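# Rack the bench rod in the cabinet, then the part

## Task

Pick up the rod lying on the bench and set it into the cabinet's rack so it runs straight across, parallel to and between the rack's two existing rods, with each end resting in a notch of the rails. After that, place the part onto the same rack, and finish with both grippers released.

## Robot and tools

Robot: two 6-joint arms, left_arm and right_arm, each with a parallel two-finger gripper. Base positions in the scene frame: left_arm at (-0.029, +0.284, 0) m, turned slightly about z (quat_wxyz +0.997, 0, 0, -0.082); right_arm at (+0.034, -0.289, 0) m, unrotated. Scene frame: origin on the table surface midway between the arms, +z up, +x outward over the table, left_arm on the +y side. The arm names do not indicate image sides.

Joint order, used in every row and every per-joint list: waist, shoulder, elbow, wrist pitch, wrist yaw, wrist roll. Stated ranges in rad: waist -2.618..3.054, shoulder 0.000..3.142, elbow 0.000..3.142, wrist pitch -1.571..1.571, wrist yaw -1.571..1.571, wrist roll -2.094..2.094. Actual ends may differ by up to 0.036 rad.

Row format (both motion tools): 14 numbers, each in [-1, 1]. First come left_arm's 6 joint numbers and its opening, then right_arm's 6 joint numbers and its opening. Both arms are always included. Joint numbers are scaled offsets, not angles: 1.0 equals 1.202 rad (waist), 1.258 (shoulder), 1.238 (elbow), 2.073 (wrist pitch), 2.022 (wrist yaw and wrist roll). Opening is absolute, not an offset: +1 fully open, -1 closed.

execute_actions(actions): a list of up to 15 actions. Each action is a table of up to 15 rows, one row per 1/30 s step, and lasts 0.5 s in total; if there are fewer rows, the last one repeats. Within an action, every row's joint offsets are measured from the angles at that action's start, not from the previous row. For the first action in a call, that start is the last reported state. If any action would push a joint more than 0.036 rad beyond its range, that action is refused for both arms; if this happens in the first action, or an action is malformed, nothing in the call runs. An empty list simply returns the current state and images.

move(target, speed, blocking): target is one 14-number row. Its offsets are measured from the latest reported "Joint positions", not from where the arm is at the start of the move. All joints interpolate in step, so each gripper follows a curved path. The move takes 0.5 to 10 s and is cut off after 10 s. speed is in rad/s (0.01 to 2, default 0.5) and applies to whichever joint has the largest travel. The move does not avoid obstacles or the other arm, and a faster move or a target deeper past a contact produces a harder impact. With blocking=false, control returns after 0.5 s; use wait(0) to poll, and use wait or stop before sending anything else. The result adds a "move:" line with the outcome (done, off_target, moving, held, fault), limits=held or limits=none, and the joint of each arm that is farthest from its target.

wait(seconds): 0 to 10. Runs the simulation while the last commands are held, and returns early if a running move finishes. stop(): brakes a running move, which needs some distance to do so. The fingers are not braked.

zoom_image(camera, region): region is [x0, y0, x1, y1] in pixels of that camera's latest image, at most 504x504. Cameras: cam_head_left, cam_head_right, cam_high, cam_low (504x504 each), cam_left_wrist, cam_right_wrist (616x616, fisheye). read_manual(section="licences") returns only licence text. finished_scene(scene) ends scene 1 or 2 permanently; call it only once the rod and the part are placed and released.

Results: the state line gives each gripper's end_effector_position (m) and end_effector_quat_wxyz in the scene frame. These values can be somewhat off, especially when the arm is far extended. The reported point lies between the finger pads, about 1 cm short of the fingertips. Fingers point along the gripper's +z axis and close along its y axis. "Joint positions" and "Joint velocities" list each arm's six joints (rad, rad/s), then the finger gap (m; 0.094 means fully open). "Joint targets" shows the angles the joints are currently being driven toward. grip_measured gives the finger opening on the command scale. Other lines: "joint sent to its limit"; "joint command not followed" (a clearance check altered joint targets); joint torques; MOTOR HOT (75 °C); OVER-TEMPERATURE FAULT; FAULT.

Motion limits: each step, a joint's target is held close to its measured angle. The allowed lead is 0.202 rad for the waist, 0.258 for the shoulder, 0.238 for the elbow, 0.573 for wrist pitch, and 0.522 for wrist yaw and roll. Targets are also scaled back if the gripper would jump more than 70 mm. Because of this, large offsets may take several actions. If an arm sinks under zero offsets, command it back to the angles you want.

Gripping: to hold an object, command an opening about 0.03 below grip_measured. A smaller gap from grip_measured gives a lighter grip. Each gripper's reading can be off by about 1 mm.

Avoid: dropping or knocking anything off the table; letting the arms hit or push on each other; slams and hard pushes. Expect occasional tugs on a held part and pushes on loose objects. Holding loads heats the motors, and at 90 °C or 100 °C an arm stops or falls. The simulation keeps running while you write, with the last command held.

Each tool is called after "Call:" in YAML: its name, and indented under it one key for each argument.

## Session

Call:
execute_actions:
  actions: []

Scene clock: 0.00 s.
left_arm: end_effector_position=(+0.0650, +0.1615, +0.1790) grip_measured=+1.000 end_effector_quat_wxyz=(+0.279, +0.644, +0.708, +0.074) | right_arm: end_effector_position=(+0.5295, -0.3124, +0.1781) grip_measured=+1.000 end_effector_quat_wxyz=(+0.664, -0.364, +0.647, +0.087)
Joint names: [waist, shoulder, elbow, wrist pitch, wrist yaw, wrist roll]
Joint positions: left_arm=[-1.337  0.726  0.893 -1.405 -0.492  0.06   0.094] | right_arm=[-0.352  1.92   1.008  0.724 -0.987 -0.538  0.094]
Joint velocities: left_arm=[ 0.007 -0.002  0.012 -0.037  0.037  0.022  0.   ] | right_arm=[-0.017  0.017 -0.007  0.051 -0.051 -0.037  0.   ]
Joint torques (N m, as the arm reports them, + toward a larger angle): no reading
Motor temperatures (°C, as the motors report them): left_arm=[27 28 28 26 29 28] | right_arm=[28 29 26 28 26 28]
Joint targets: left_arm=[-1.337 0.722 0.905 -1.401 -0.501 0.057] | right_arm=[-0.352 1.909 1.015 0.722 -0.992 -0.534]

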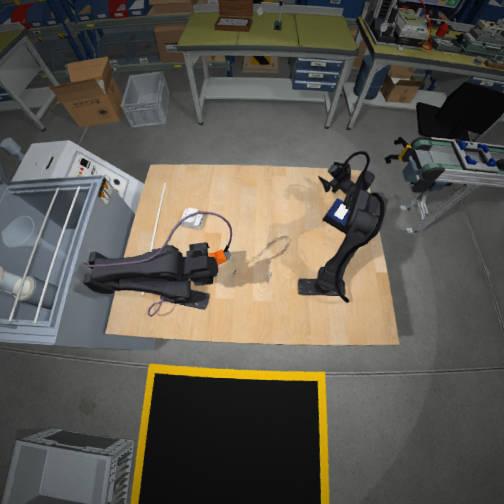

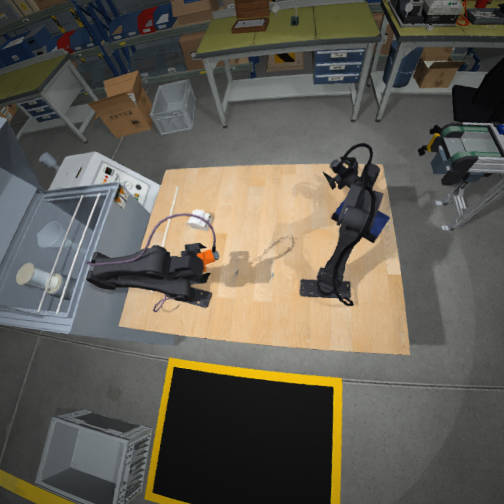

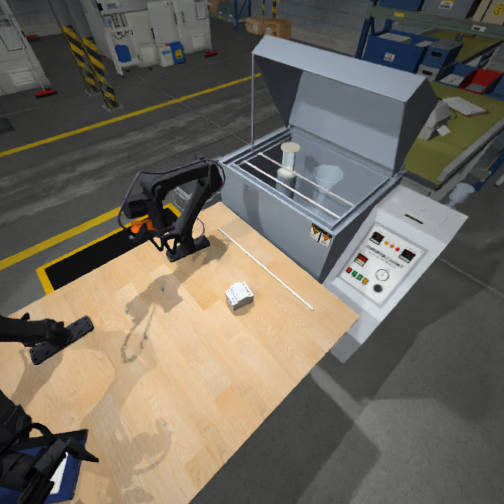

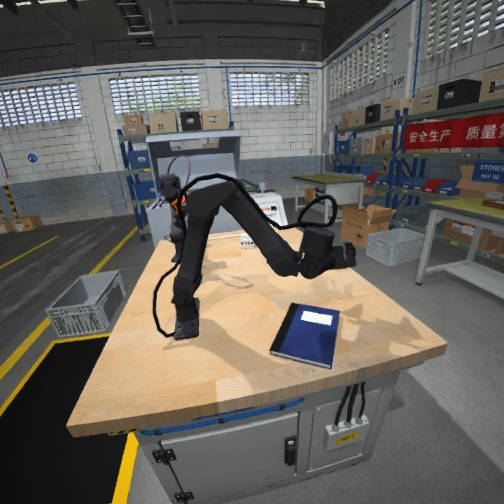

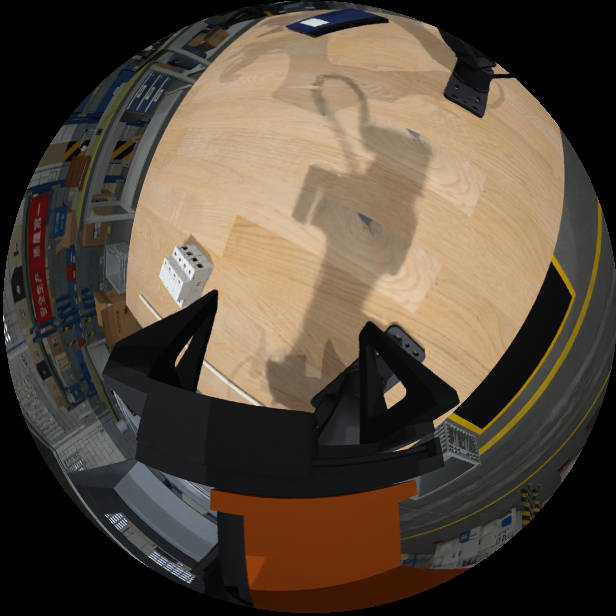

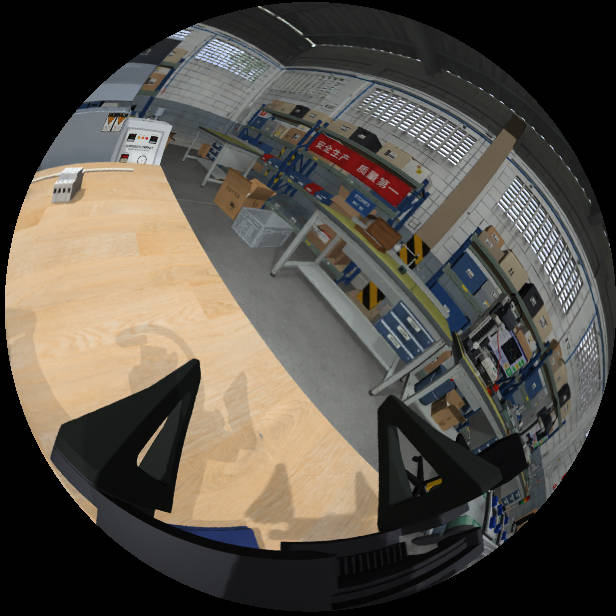

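Call:
zoom_image:
  camera: "cam_high"
  region: [200, 100, 420, 320]

Call:
zoom_image:
  camera: "cam_head_left"
  region: [0, 160, 220, 360]

Call:
zoom_image:
  camera: "cam_head_right"
  region: [0, 160, 220, 360]

Region (200, 100, 420, 320) of cam_high's 504x504 image, scaled by 2.291, with more detail than that image has.

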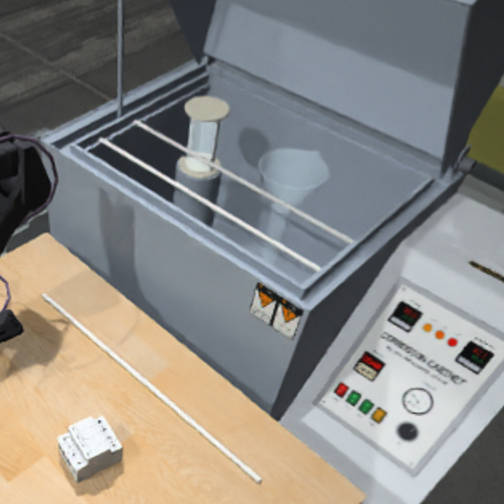

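Region (0, 160, 220, 360) of cam_head_left's 504x504 image, scaled by 2.291, with more detail than that image has; it fills the top 458 rows of this view, and the rest is white.

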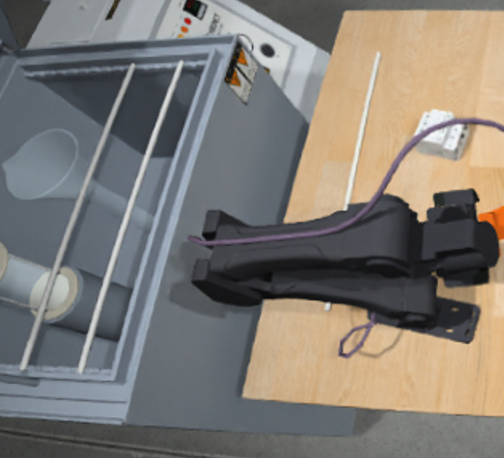

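Region (0, 160, 220, 360) of cam_head_right's 504x504 image, scaled by 2.291, with more detail than that image has; it fills the top 458 rows of this view, and the rest is white.

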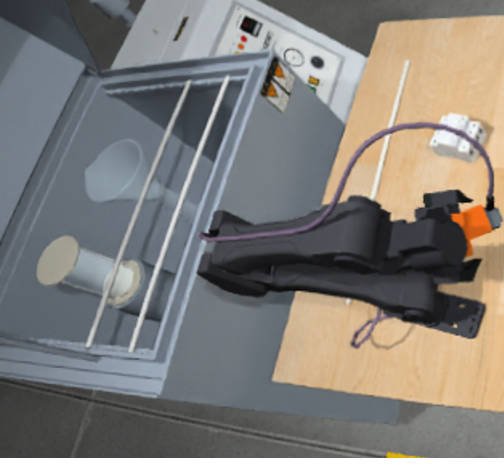

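Call:
move:
  target: [1,0.5,0.32,0.047,0.243,0.234,0.3,0,-0.009,0.006,0,0,0,1]
  speed: 1.0

Call:
move:
  target: [0.703,0.40,0.2,0.033,0,0,0.0,0,-0.009,0.006,0,0,0,1]
  speed: 0.8

Scene clock: 59.50 s.
left_arm: end_effector_position=(+0.2103, +0.2111, +0.1657) grip_measured=+0.302 end_effector_quat_wxyz=(+0.073, +0.402, +0.912, +0.014) | right_arm: end_effector_position=(+0.5295, -0.3124, +0.1781) grip_measured=+1.000 end_effector_quat_wxyz=(+0.664, -0.364, +0.647, +0.087)
Joint names: [waist, shoulder, elbow, wrist pitch, wrist yaw, wrist roll]
Joint positions: left_arm=[-0.143  1.356  1.255 -1.322 -0.012  0.525  0.061] | right_arm=[-0.352  1.92   1.008  0.724 -0.987 -0.538  0.094]
Joint velocities: left_arm=[ 0.007 -0.022  0.007 -0.022 -0.037 -0.051 -0.001] | right_arm=[ 0.002  0.012 -0.022 -0.022 -0.051  0.081  0.   ]
Joint torques (N m, as the arm reports them, + toward a larger angle): left_arm=[ 0.54 -5.07  9.86  0.79  0.1   0.06] | right_arm=[ 0.05 -9.23  6.16  1.88 -0.1  -0.02]
Motor temperatures (°C, as the motors report them): left_arm=[27 28 31 28 29 28] | right_arm=[28 33 28 31 26 28]
Joint targets: left_arm=[-0.136 1.355 1.289 -1.308 -0.000 0.533] | right_arm=[-0.352 1.909 1.015 0.724 -0.987 -0.538]
move: off_target (left_arm); limits=none; left_arm: farthest joint: the elbow, 0.034 radians from its target (0.396 radians at the start); right_arm: farthest joint: the shoulder, 0.011 radians from its target (0.011 radians at the start)
camera_calibration (this result's frames):
cam_left_wrist: T_world_to_cam=[[-0.511627, -0.859182, -0.00668301, 0.278849], [-0.714238, 0.420966, 0.559152, -0.0169513], [-0.4776, 0.290851, -0.829038, 0.300278], [0, 0, 0, 1]] pos_world=[0.273972, 0.159382, 0.260283]

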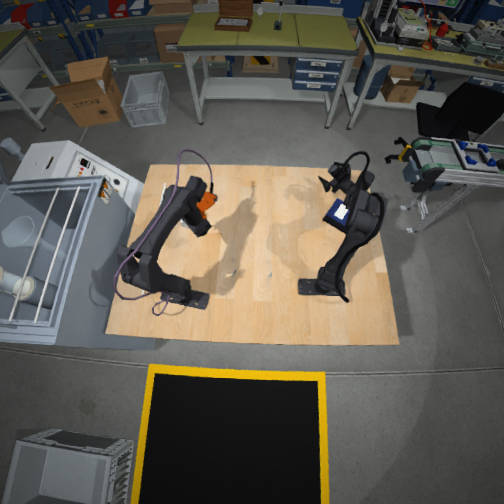

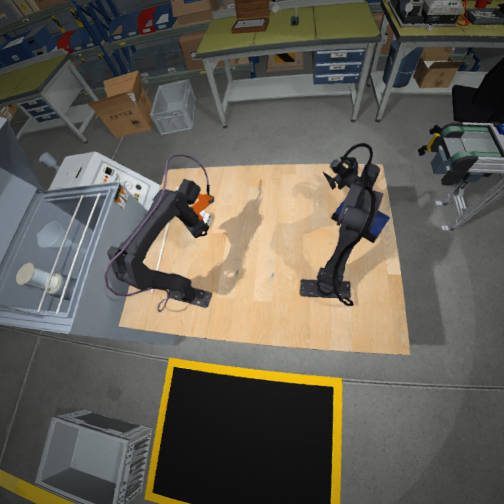

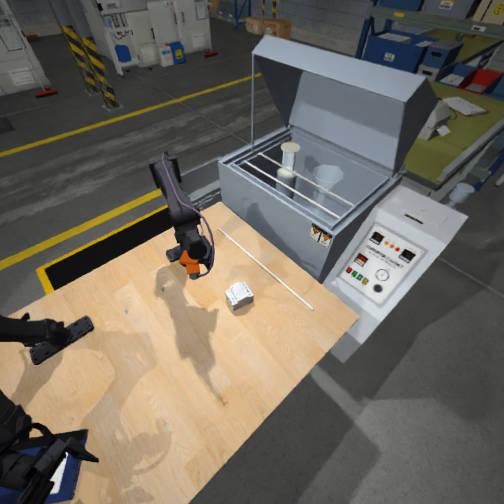

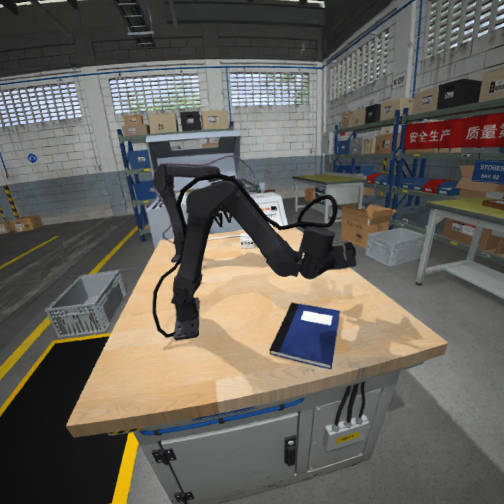

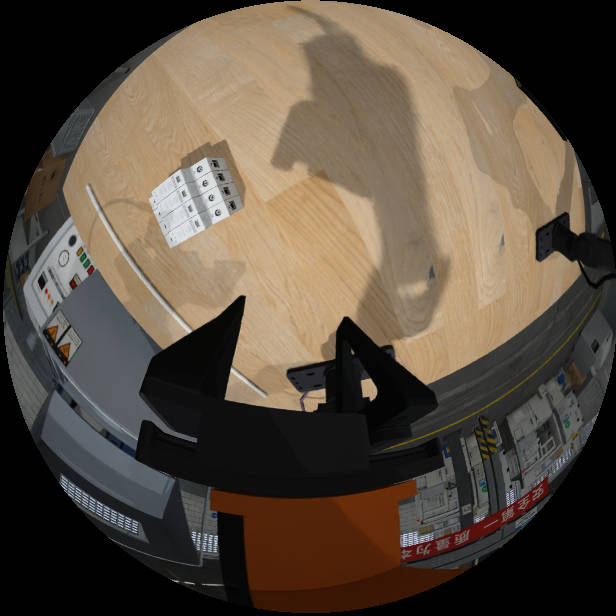

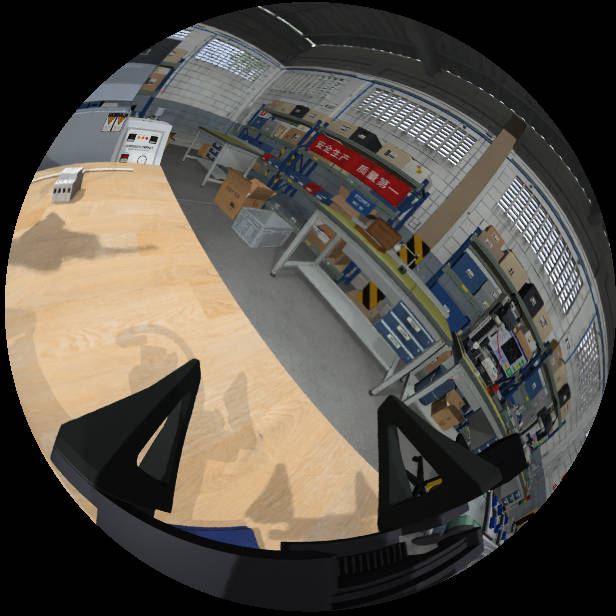

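Scene clock: 61.00 s.
left_arm: end_effector_position=(+0.2449, +0.4525, +0.0831) grip_measured=+0.003 end_effector_quat_wxyz=(-0.046, -0.008, +0.999, -0.019) | right_arm: end_effector_position=(+0.5295, -0.3124, +0.1781) grip_measured=+1.000 end_effector_quat_wxyz=(+0.664, -0.364, +0.647, +0.087)
Joint names: [waist, shoulder, elbow, wrist pitch, wrist yaw, wrist roll]
Joint positions: left_arm=[ 0.706  1.868  1.465 -1.266 -0.014  0.525  0.047] | right_arm=[-0.352  1.92   1.008  0.724 -0.987 -0.538  0.094]
Joint velocities: left_arm=[-0.002 -0.017  0.002 -0.022  0.022 -0.066 -0.001] | right_arm=[ 0.012 -0.017  0.007  0.007  0.051 -0.066  0.   ]
Joint torques (N m, as the arm reports them, + toward a larger angle): left_arm=[ -0.19 -10.8    9.65   0.23  -0.04   0.  ] | right_arm=[ 0.04 -9.23  6.13  1.89 -0.1  -0.03]
Motor temperatures (°C, as the motors report them): left_arm=[27 28 31 28 29 28] | right_arm=[28 33 28 31 26 28]
Joint targets: left_arm=[0.702 1.859 1.502 -1.254 -0.012 0.525] | right_arm=[-0.352 1.909 1.015 0.724 -0.987 -0.538]
move: off_target (left_arm); limits=none; left_arm: farthest joint: the elbow, 0.038 radians from its target (0.248 radians at the start); right_arm: farthest joint: the shoulder, 0.011 radians from its target (0.011 radians at the start)
camera_calibration (this result's frames):
cam_left_wrist: T_world_to_cam=[[0.311404, -0.949077, 0.0477636, 0.337951], [-0.650411, -0.176224, 0.738857, 0.192056], [-0.692815, -0.261149, -0.672167, 0.467537], [0, 0, 0, 1]] pos_world=[0.343593, 0.476683, 0.156219]

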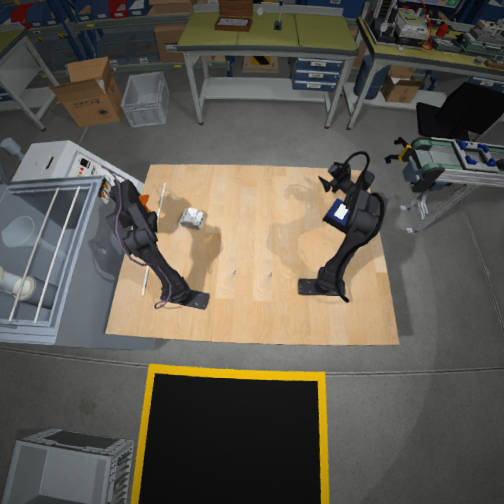

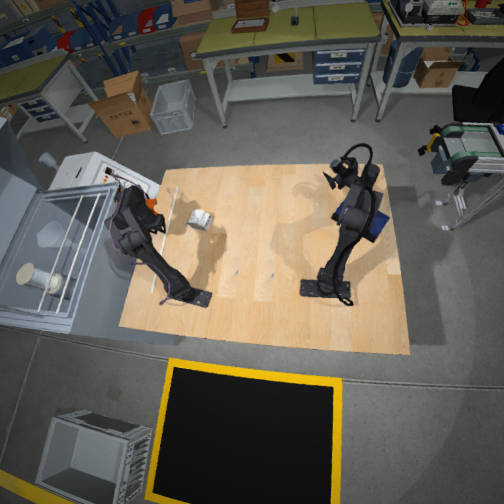

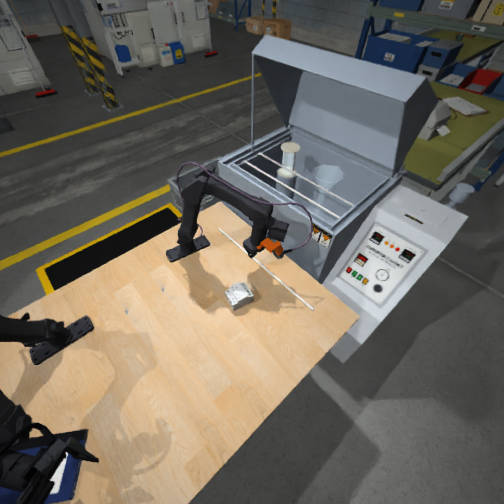

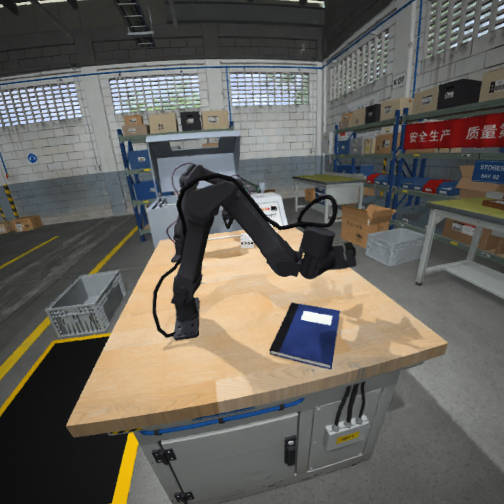

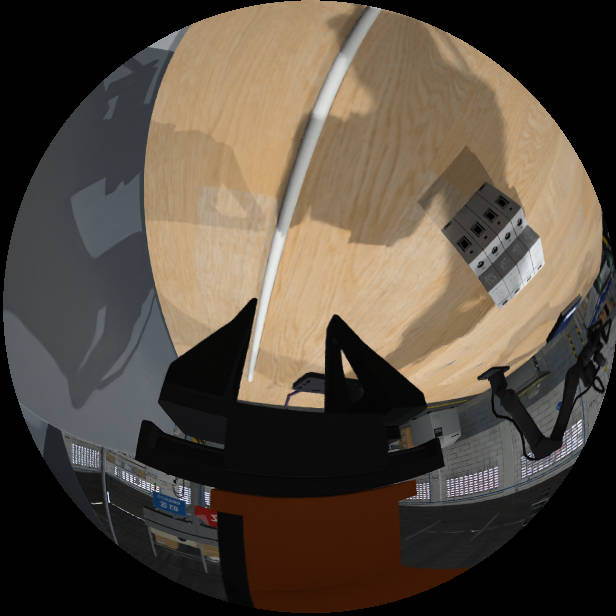

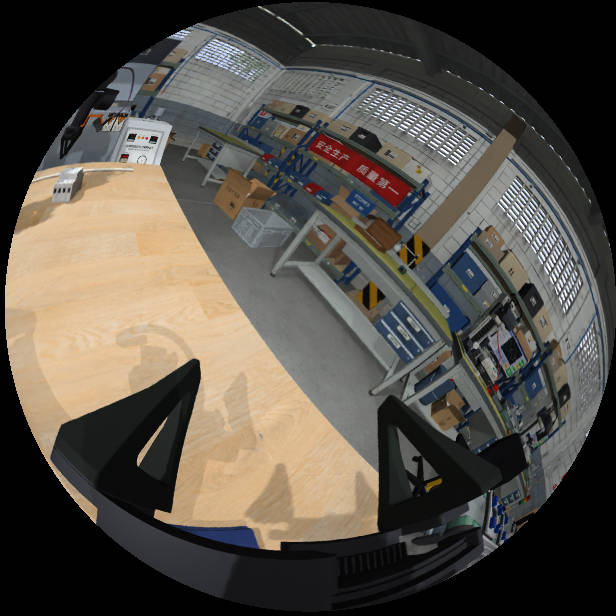

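Call:
move:
  target: [0.018,0.042,-0.083,0.144,0.012,0.014,0.0,0,-0.009,0.006,0,0,0,1]
  speed: 0.4

Scene clock: 67.97 s.
left_arm: end_effector_position=(+0.2760, +0.4734, +0.0404) grip_measured=+0.003 end_effector_quat_wxyz=(+0.013, -0.004, +1.000, +0.009) | right_arm: end_effector_position=(+0.5295, -0.3124, +0.1781) grip_measured=+1.000 end_effector_quat_wxyz=(+0.664, -0.364, +0.647, +0.087)
Joint names: [waist, shoulder, elbow, wrist pitch, wrist yaw, wrist roll]
Joint positions: left_arm=[ 0.718  1.924  1.371 -0.986 -0.001  0.545  0.047] | right_arm=[-0.352  1.92   1.008  0.724 -0.987 -0.538  0.094]
Joint velocities: left_arm=[ 0.012  0.002 -0.022  0.037  0.022  0.007 -0.   ] | right_arm=[-0.002 -0.002 -0.032 -0.095  0.007 -0.007  0.   ]
Joint torques (N m, as the arm reports them, + toward a larger angle): left_arm=[  0.7  -10.93   5.64   0.59   0.09   0.07] | right_arm=[ 0.03 -9.19  6.13  1.88 -0.1  -0.03]
Motor temperatures (°C, as the motors report them): left_arm=[27 30 31 27 29 28] | right_arm=[28 34 28 31 26 28]
Joint targets: left_arm=[0.728 1.920 1.362 -0.968 0.011 0.553] | right_arm=[-0.352 1.909 1.015 0.724 -0.987 -0.538]
move: done; limits=none; left_arm: farthest joint: the wrist pitch, 0.019 radians from its target (0.299 radians at the start); right_arm: farthest joint: the shoulder, 0.011 radians from its target (0.011 radians at the start)
camera_calibration (this result's frames):
cam_left_wrist: T_world_to_cam=[[0.298837, -0.953827, 0.0301646, 0.356565], [-0.733537, -0.209371, 0.646597, 0.289827], [-0.610426, -0.215354, -0.762235, 0.425047], [0, 0, 0, 1]] pos_world=[0.365504, 0.492318, 0.125829]

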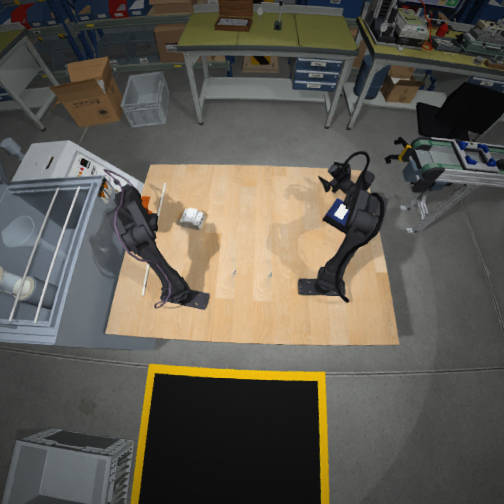

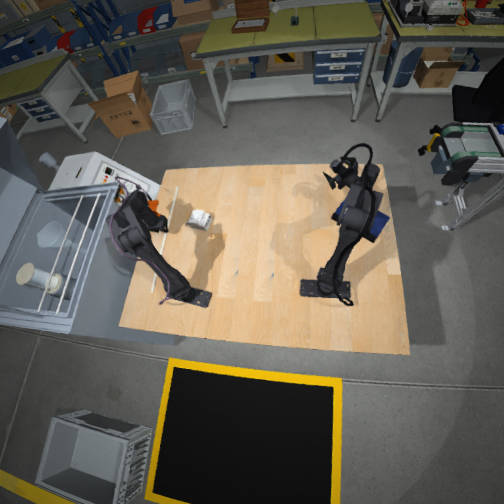

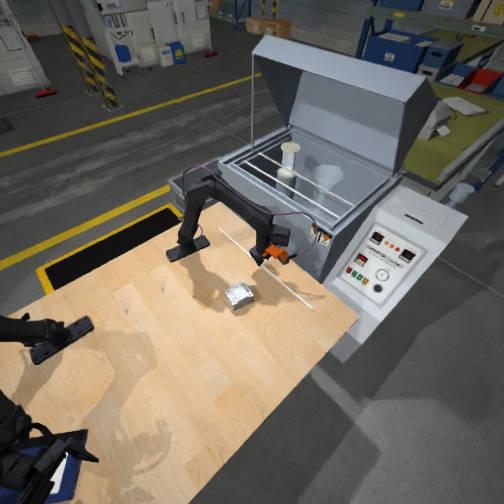

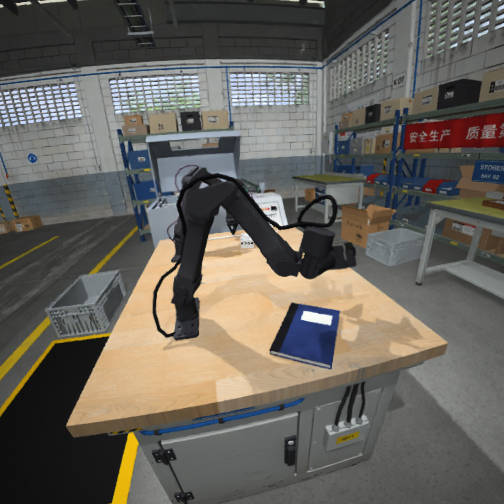

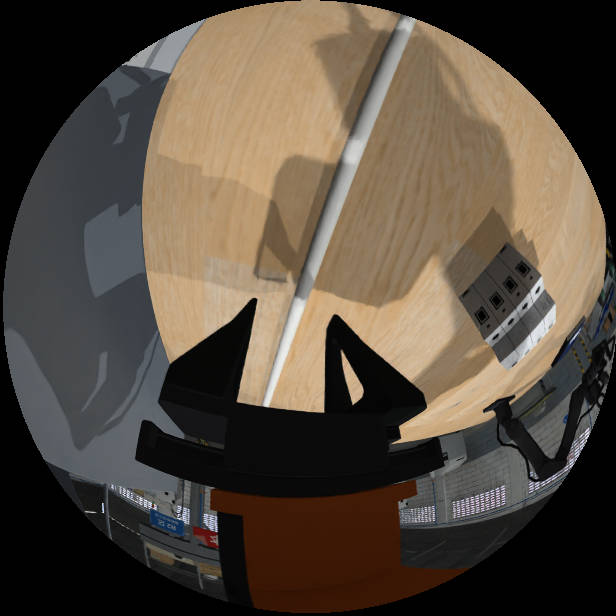

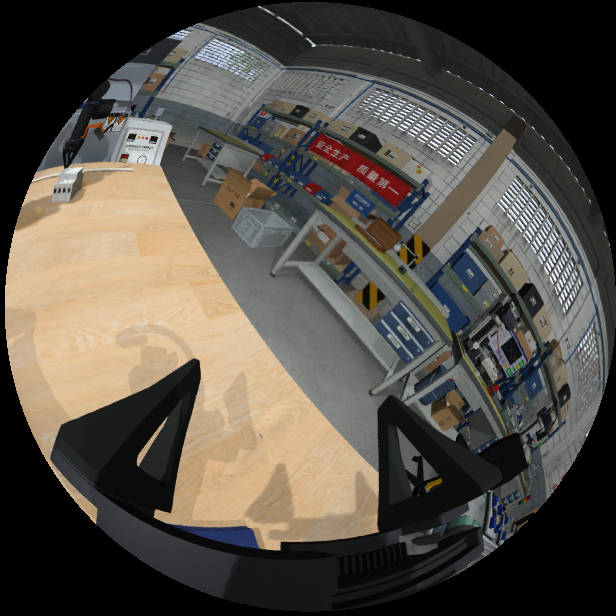

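Call:
move:
  target: [0.008,0.023,-0.064,0.043,0.005,0.004,-0.2,0,-0.009,0.006,0,0,0,1]
  speed: 0.15

Scene clock: 72.20 s.
left_arm: end_effector_position=(+0.2679, +0.4683, +0.0158) grip_measured=-0.198 end_effector_quat_wxyz=(-0.001, -0.004, +1.000, -0.000) | right_arm: end_effector_position=(+0.5295, -0.3124, +0.1781) grip_measured=+1.000 end_effector_quat_wxyz=(+0.664, -0.364, +0.647, +0.087)
Joint names: [waist, shoulder, elbow, wrist pitch, wrist yaw, wrist roll]
Joint positions: left_arm=[ 0.718  1.952  1.307 -0.927 -0.001  0.546  0.038] | right_arm=[-0.352  1.92   1.008  0.724 -0.987 -0.538  0.094]
Joint velocities: left_arm=[-0.012 -0.007 -0.017 -0.007  0.022 -0.022  0.   ] | right_arm=[ 0.002  0.012 -0.022 -0.007  0.022 -0.007  0.   ]
Joint torques (N m, as the arm reports them, + toward a larger angle): left_arm=[  0.69 -10.47   4.85   0.65   0.07   0.03] | right_arm=[ 0.02 -9.24  6.15  1.88 -0.11 -0.03]
Motor temperatures (°C, as the motors report them): left_arm=[27 30 31 27 29 28] | right_arm=[28 34 28 31 26 28]
Joint targets: left_arm=[0.727 1.953 1.292 -0.897 0.009 0.553] | right_arm=[-0.352 1.909 1.015 0.724 -0.987 -0.538]
move: off_target (left_arm); limits=none; left_arm: farthest joint: the wrist pitch, 0.030 radians from its target (0.088 radians at the start); right_arm: farthest joint: the shoulder, 0.011 radians from its target (0.011 radians at the start)
camera_calibration (this result's frames):
cam_left_wrist: T_world_to_cam=[[0.298718, -0.953552, 0.0388153, 0.354642], [-0.715084, -0.196708, 0.670791, 0.287466], [-0.631999, -0.228134, -0.74063, 0.411684], [0, 0, 0, 1]] pos_world=[0.359808, 0.488636, 0.0983104]

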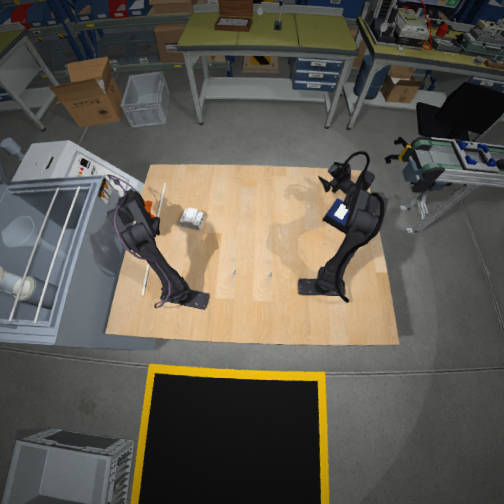

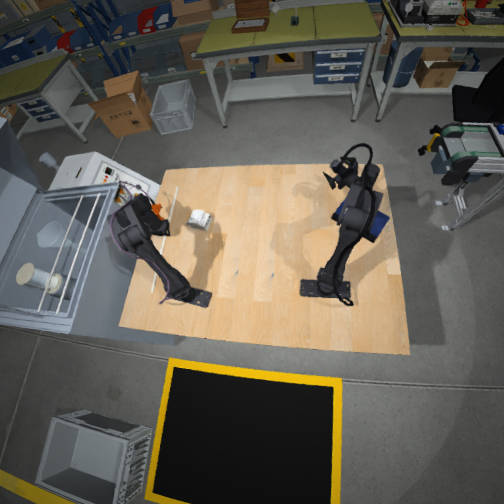

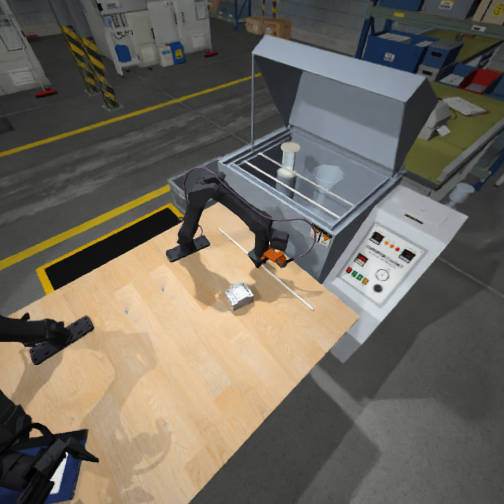

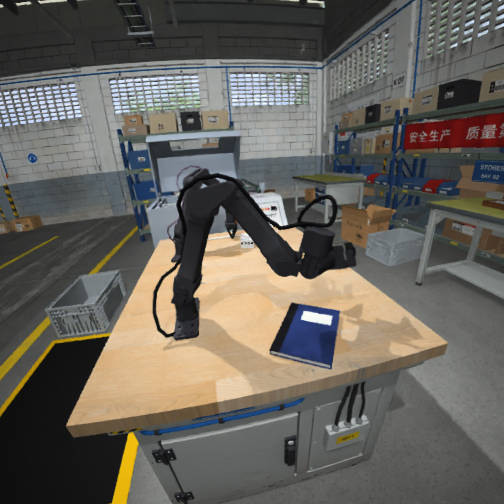

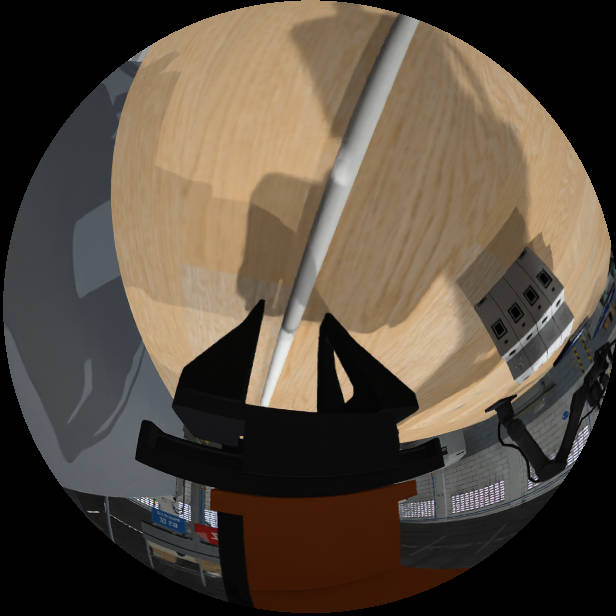

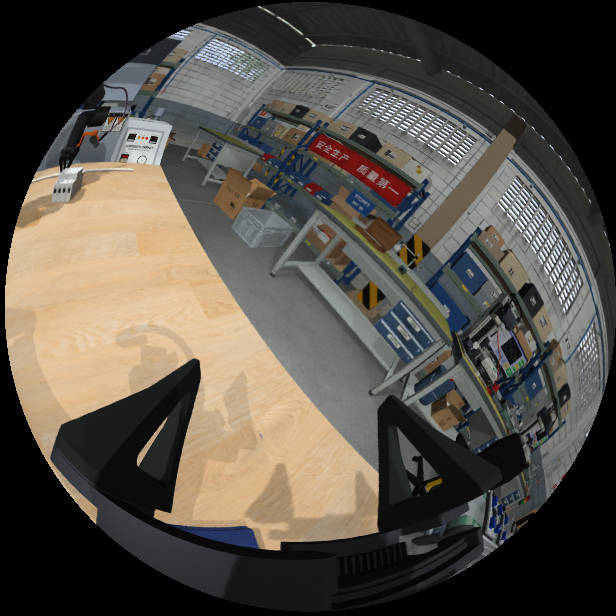

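Call:
move:
  target: [0.007,0.012,-0.012,0.018,0.005,0.004,-0.5,0,-0.009,0.006,0,0,0,1]
  speed: 0.05

Call:
zoom_image:
  camera: "cam_low"
  region: [200, 200, 270, 260]

Scene clock: 76.33 s.
left_arm: end_effector_position=(+0.2681, +0.4683, +0.0156) grip_measured=-0.498 end_effector_quat_wxyz=(-0.001, -0.003, +1.000, -0.000) | right_arm: end_effector_position=(+0.5295, -0.3124, +0.1781) grip_measured=+1.000 end_effector_quat_wxyz=(+0.664, -0.364, +0.647, +0.087)
Joint names: [waist, shoulder, elbow, wrist pitch, wrist yaw, wrist roll]
Joint positions: left_arm=[ 0.718  1.953  1.307 -0.926 -0.     0.547  0.024] | right_arm=[-0.352  1.92   1.008  0.724 -0.987 -0.538  0.094]
Joint velocities: left_arm=[ 0.007 -0.002 -0.012 -0.007 -0.007 -0.022  0.001] | right_arm=[-0.012 -0.017 -0.007  0.022  0.037 -0.022  0.   ]
Joint torques (N m, as the arm reports them, + toward a larger angle): left_arm=[ 0.6  -9.08  4.88  0.73  0.07  0.06] | right_arm=[ 0.02 -9.2   6.17  1.89 -0.11 -0.03]
Motor temperatures (°C, as the motors report them): left_arm=[27 31 30 27 29 28] | right_arm=[28 34 28 31 26 28]
Joint targets: left_arm=[0.726 1.967 1.292 -0.890 0.009 0.554] | right_arm=[-0.352 1.909 1.015 0.724 -0.987 -0.538]
move: off_target (left_arm); limits=none; left_arm: farthest joint: the wrist pitch, 0.036 radians from its target (0.038 radians at the start); right_arm: farthest joint: the shoulder, 0.011 radians from its target (0.011 radians at the start)
camera_calibration (this result's frames):
cam_left_wrist: T_world_to_cam=[[0.297607, -0.953888, 0.0390918, 0.355088], [-0.715661, -0.195806, 0.67044, 0.287533], [-0.63187, -0.227504, -0.740933, 0.411318], [0, 0, 0, 1]] pos_world=[0.359999, 0.488591, 0.098104]

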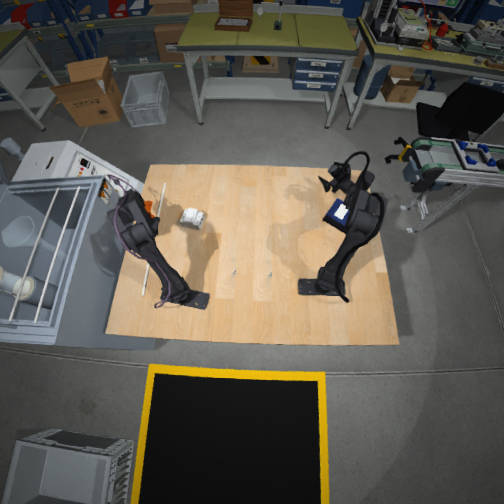

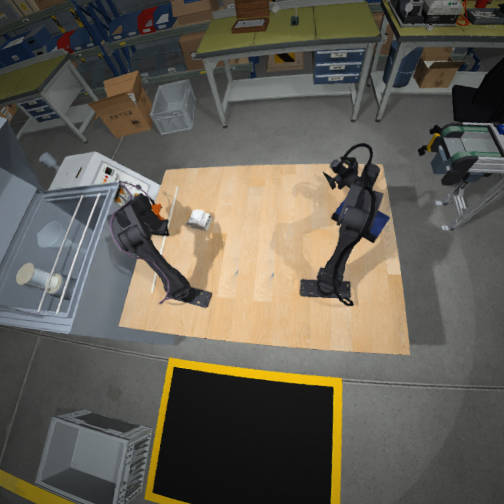

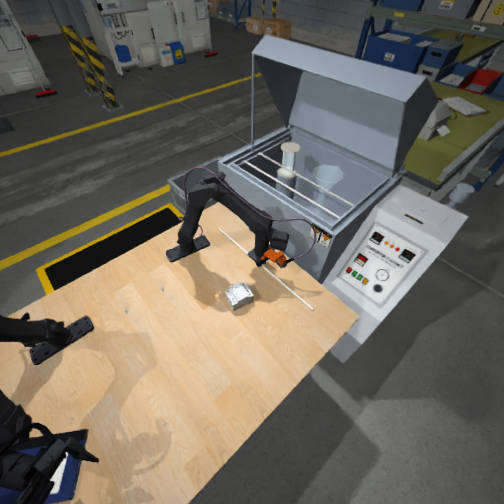

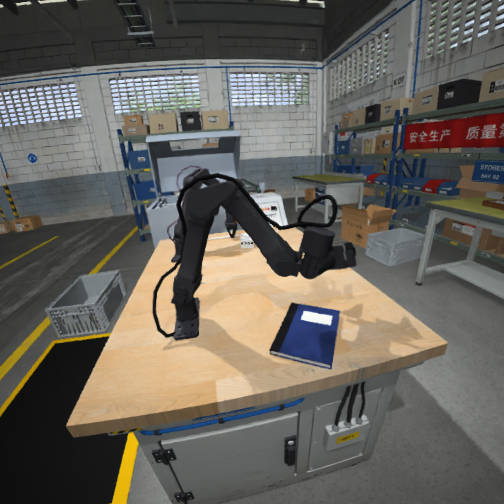

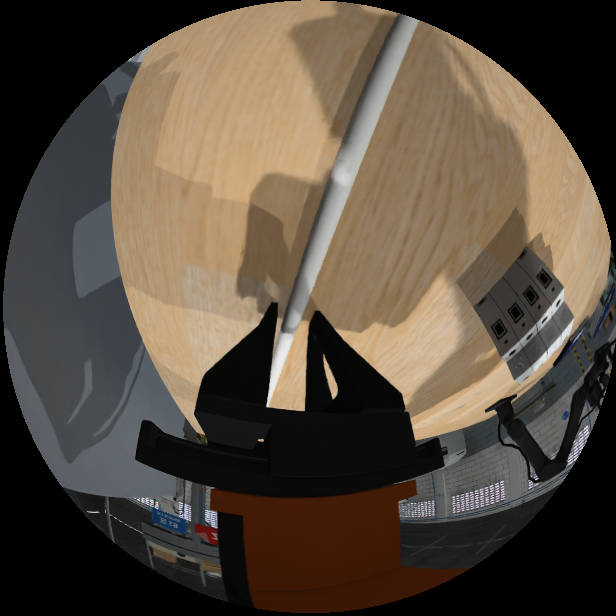

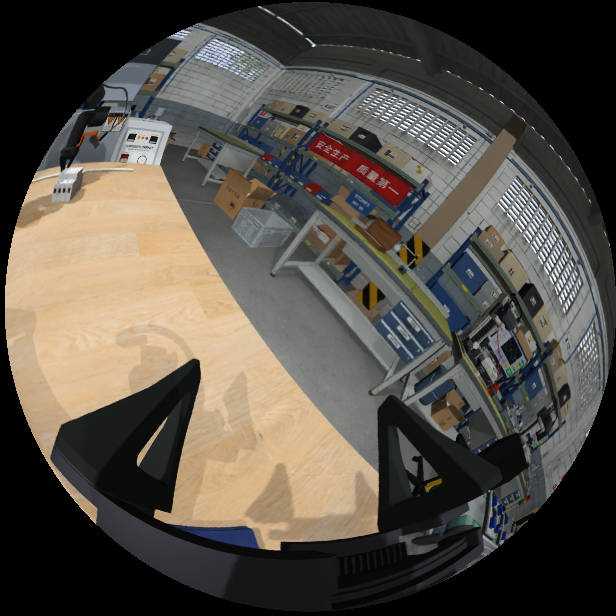

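Region (200, 200, 270, 260) of cam_low's 504x504 image, scaled by 7.200, with more detail than that image has; it fills the top 432 rows of this view, and the rest is white.

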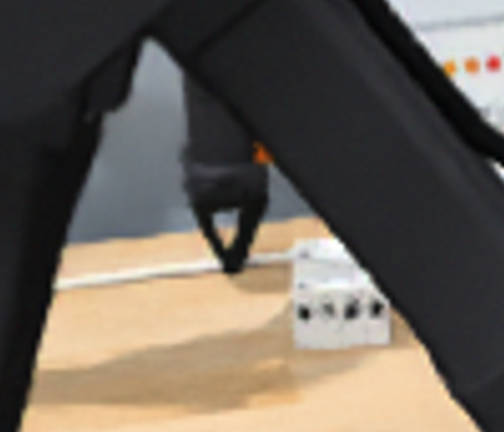

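On the table. Close.

Call:
execute_actions:
  actions:
    - [[0,0,0,0,0,0,-0.86,0,-0.009,0.006,0,0,0,1]]

Call:
zoom_image:
  camera: "cam_high"
  region: [215, 125, 295, 195]

Call:
zoom_image:
  camera: "cam_head_left"
  region: [30, 165, 110, 225]

Scene clock: 79.50 s.
left_arm: end_effector_position=(+0.2682, +0.4681, +0.0156) grip_measured=-0.817 end_effector_quat_wxyz=(-0.000, -0.003, +1.000, -0.001) | right_arm: end_effector_position=(+0.5295, -0.3124, +0.1781) grip_measured=+1.000 end_effector_quat_wxyz=(+0.664, -0.364, +0.647, +0.087)
Joint names: [waist, shoulder, elbow, wrist pitch, wrist yaw, wrist roll]
Joint positions: left_arm=[ 0.718  1.953  1.307 -0.927  0.001  0.547  0.009] | right_arm=[-0.352  1.92   1.008  0.724 -0.987 -0.538  0.094]
Joint velocities: left_arm=[-0.012 -0.012 -0.002  0.051 -0.037  0.007  0.001] | right_arm=[ 0.012  0.022 -0.002 -0.066  0.037 -0.037  0.   ]
Joint torques (N m, as the arm reports them, + toward a larger angle): left_arm=[  0.05 -10.57   6.17   0.29  -0.03  -0.01] | right_arm=[ 0.04 -9.24  6.16  1.88 -0.1  -0.02]
Motor temperatures (°C, as the motors report them): left_arm=[27 31 30 27 29 28] | right_arm=[28 34 28 32 26 28]
Joint targets: left_arm=[0.718 1.953 1.307 -0.926 -0.000 0.547] | right_arm=[-0.352 1.909 1.015 0.724 -0.987 -0.538]
camera_calibration (this result's frames):
cam_left_wrist: T_world_to_cam=[[0.29759, -0.953827, 0.0406634, 0.354753], [-0.715981, -0.194803, 0.670391, 0.28714], [-0.631516, -0.228616, -0.740893, 0.411718], [0, 0, 0, 1]] pos_world=[0.360022, 0.488434, 0.0981178]

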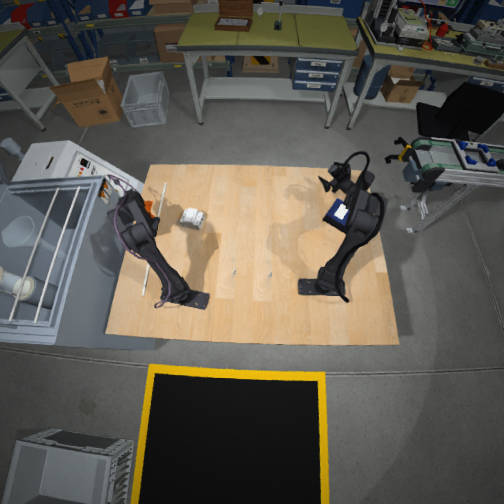

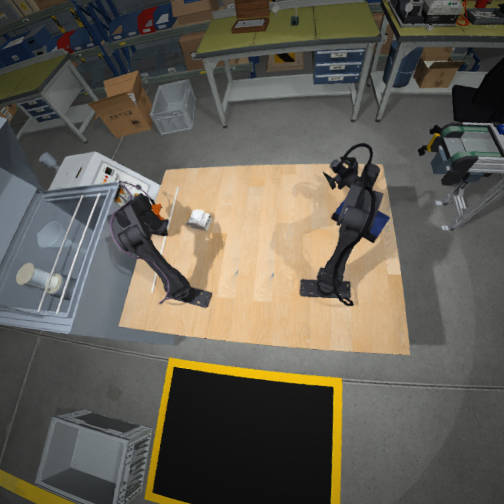

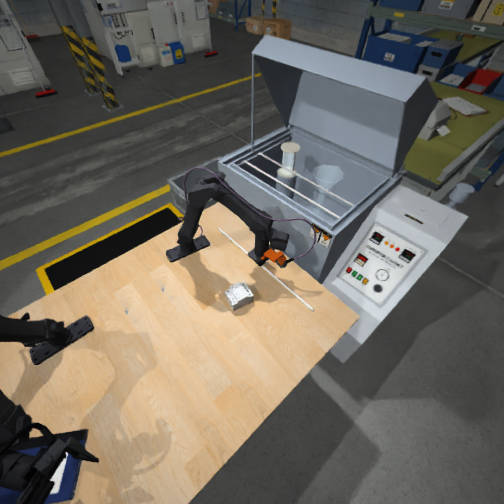

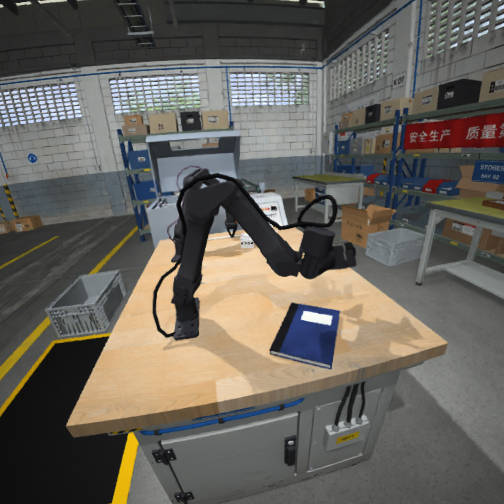

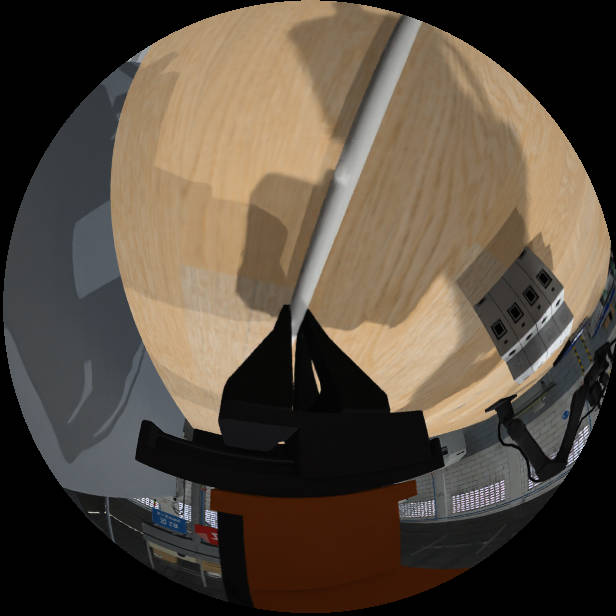

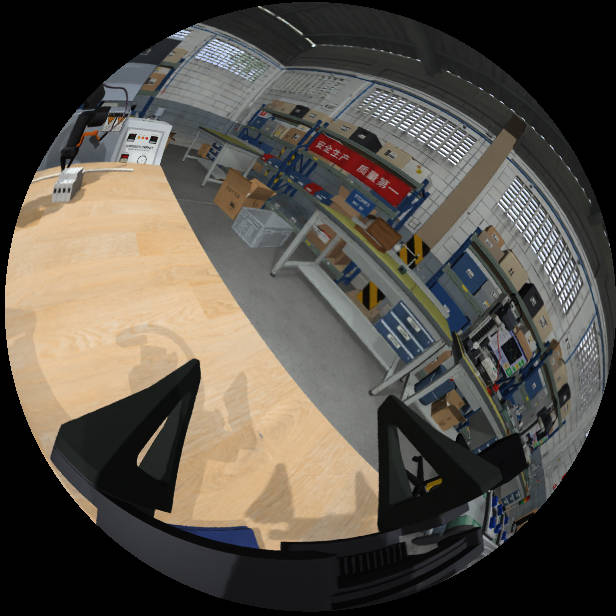

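Region (215, 125, 295, 195) of cam_high's 504x504 image, scaled by 6.300, with more detail than that image has; it fills the top 441 rows of this view, and the rest is white.

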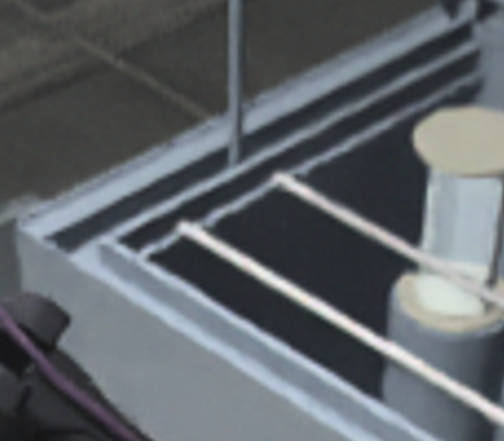

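Region (30, 165, 110, 225) of cam_head_left's 504x504 image, scaled by 6.300, with more detail than that image has; it fills the top 378 rows of this view, and the rest is white.

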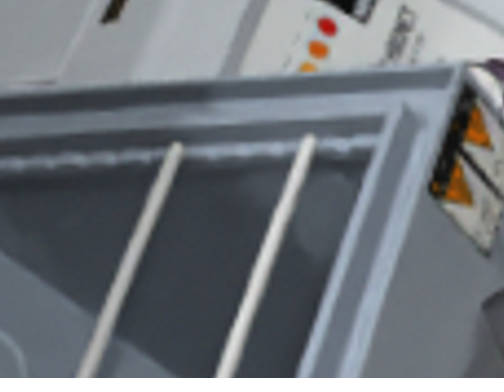

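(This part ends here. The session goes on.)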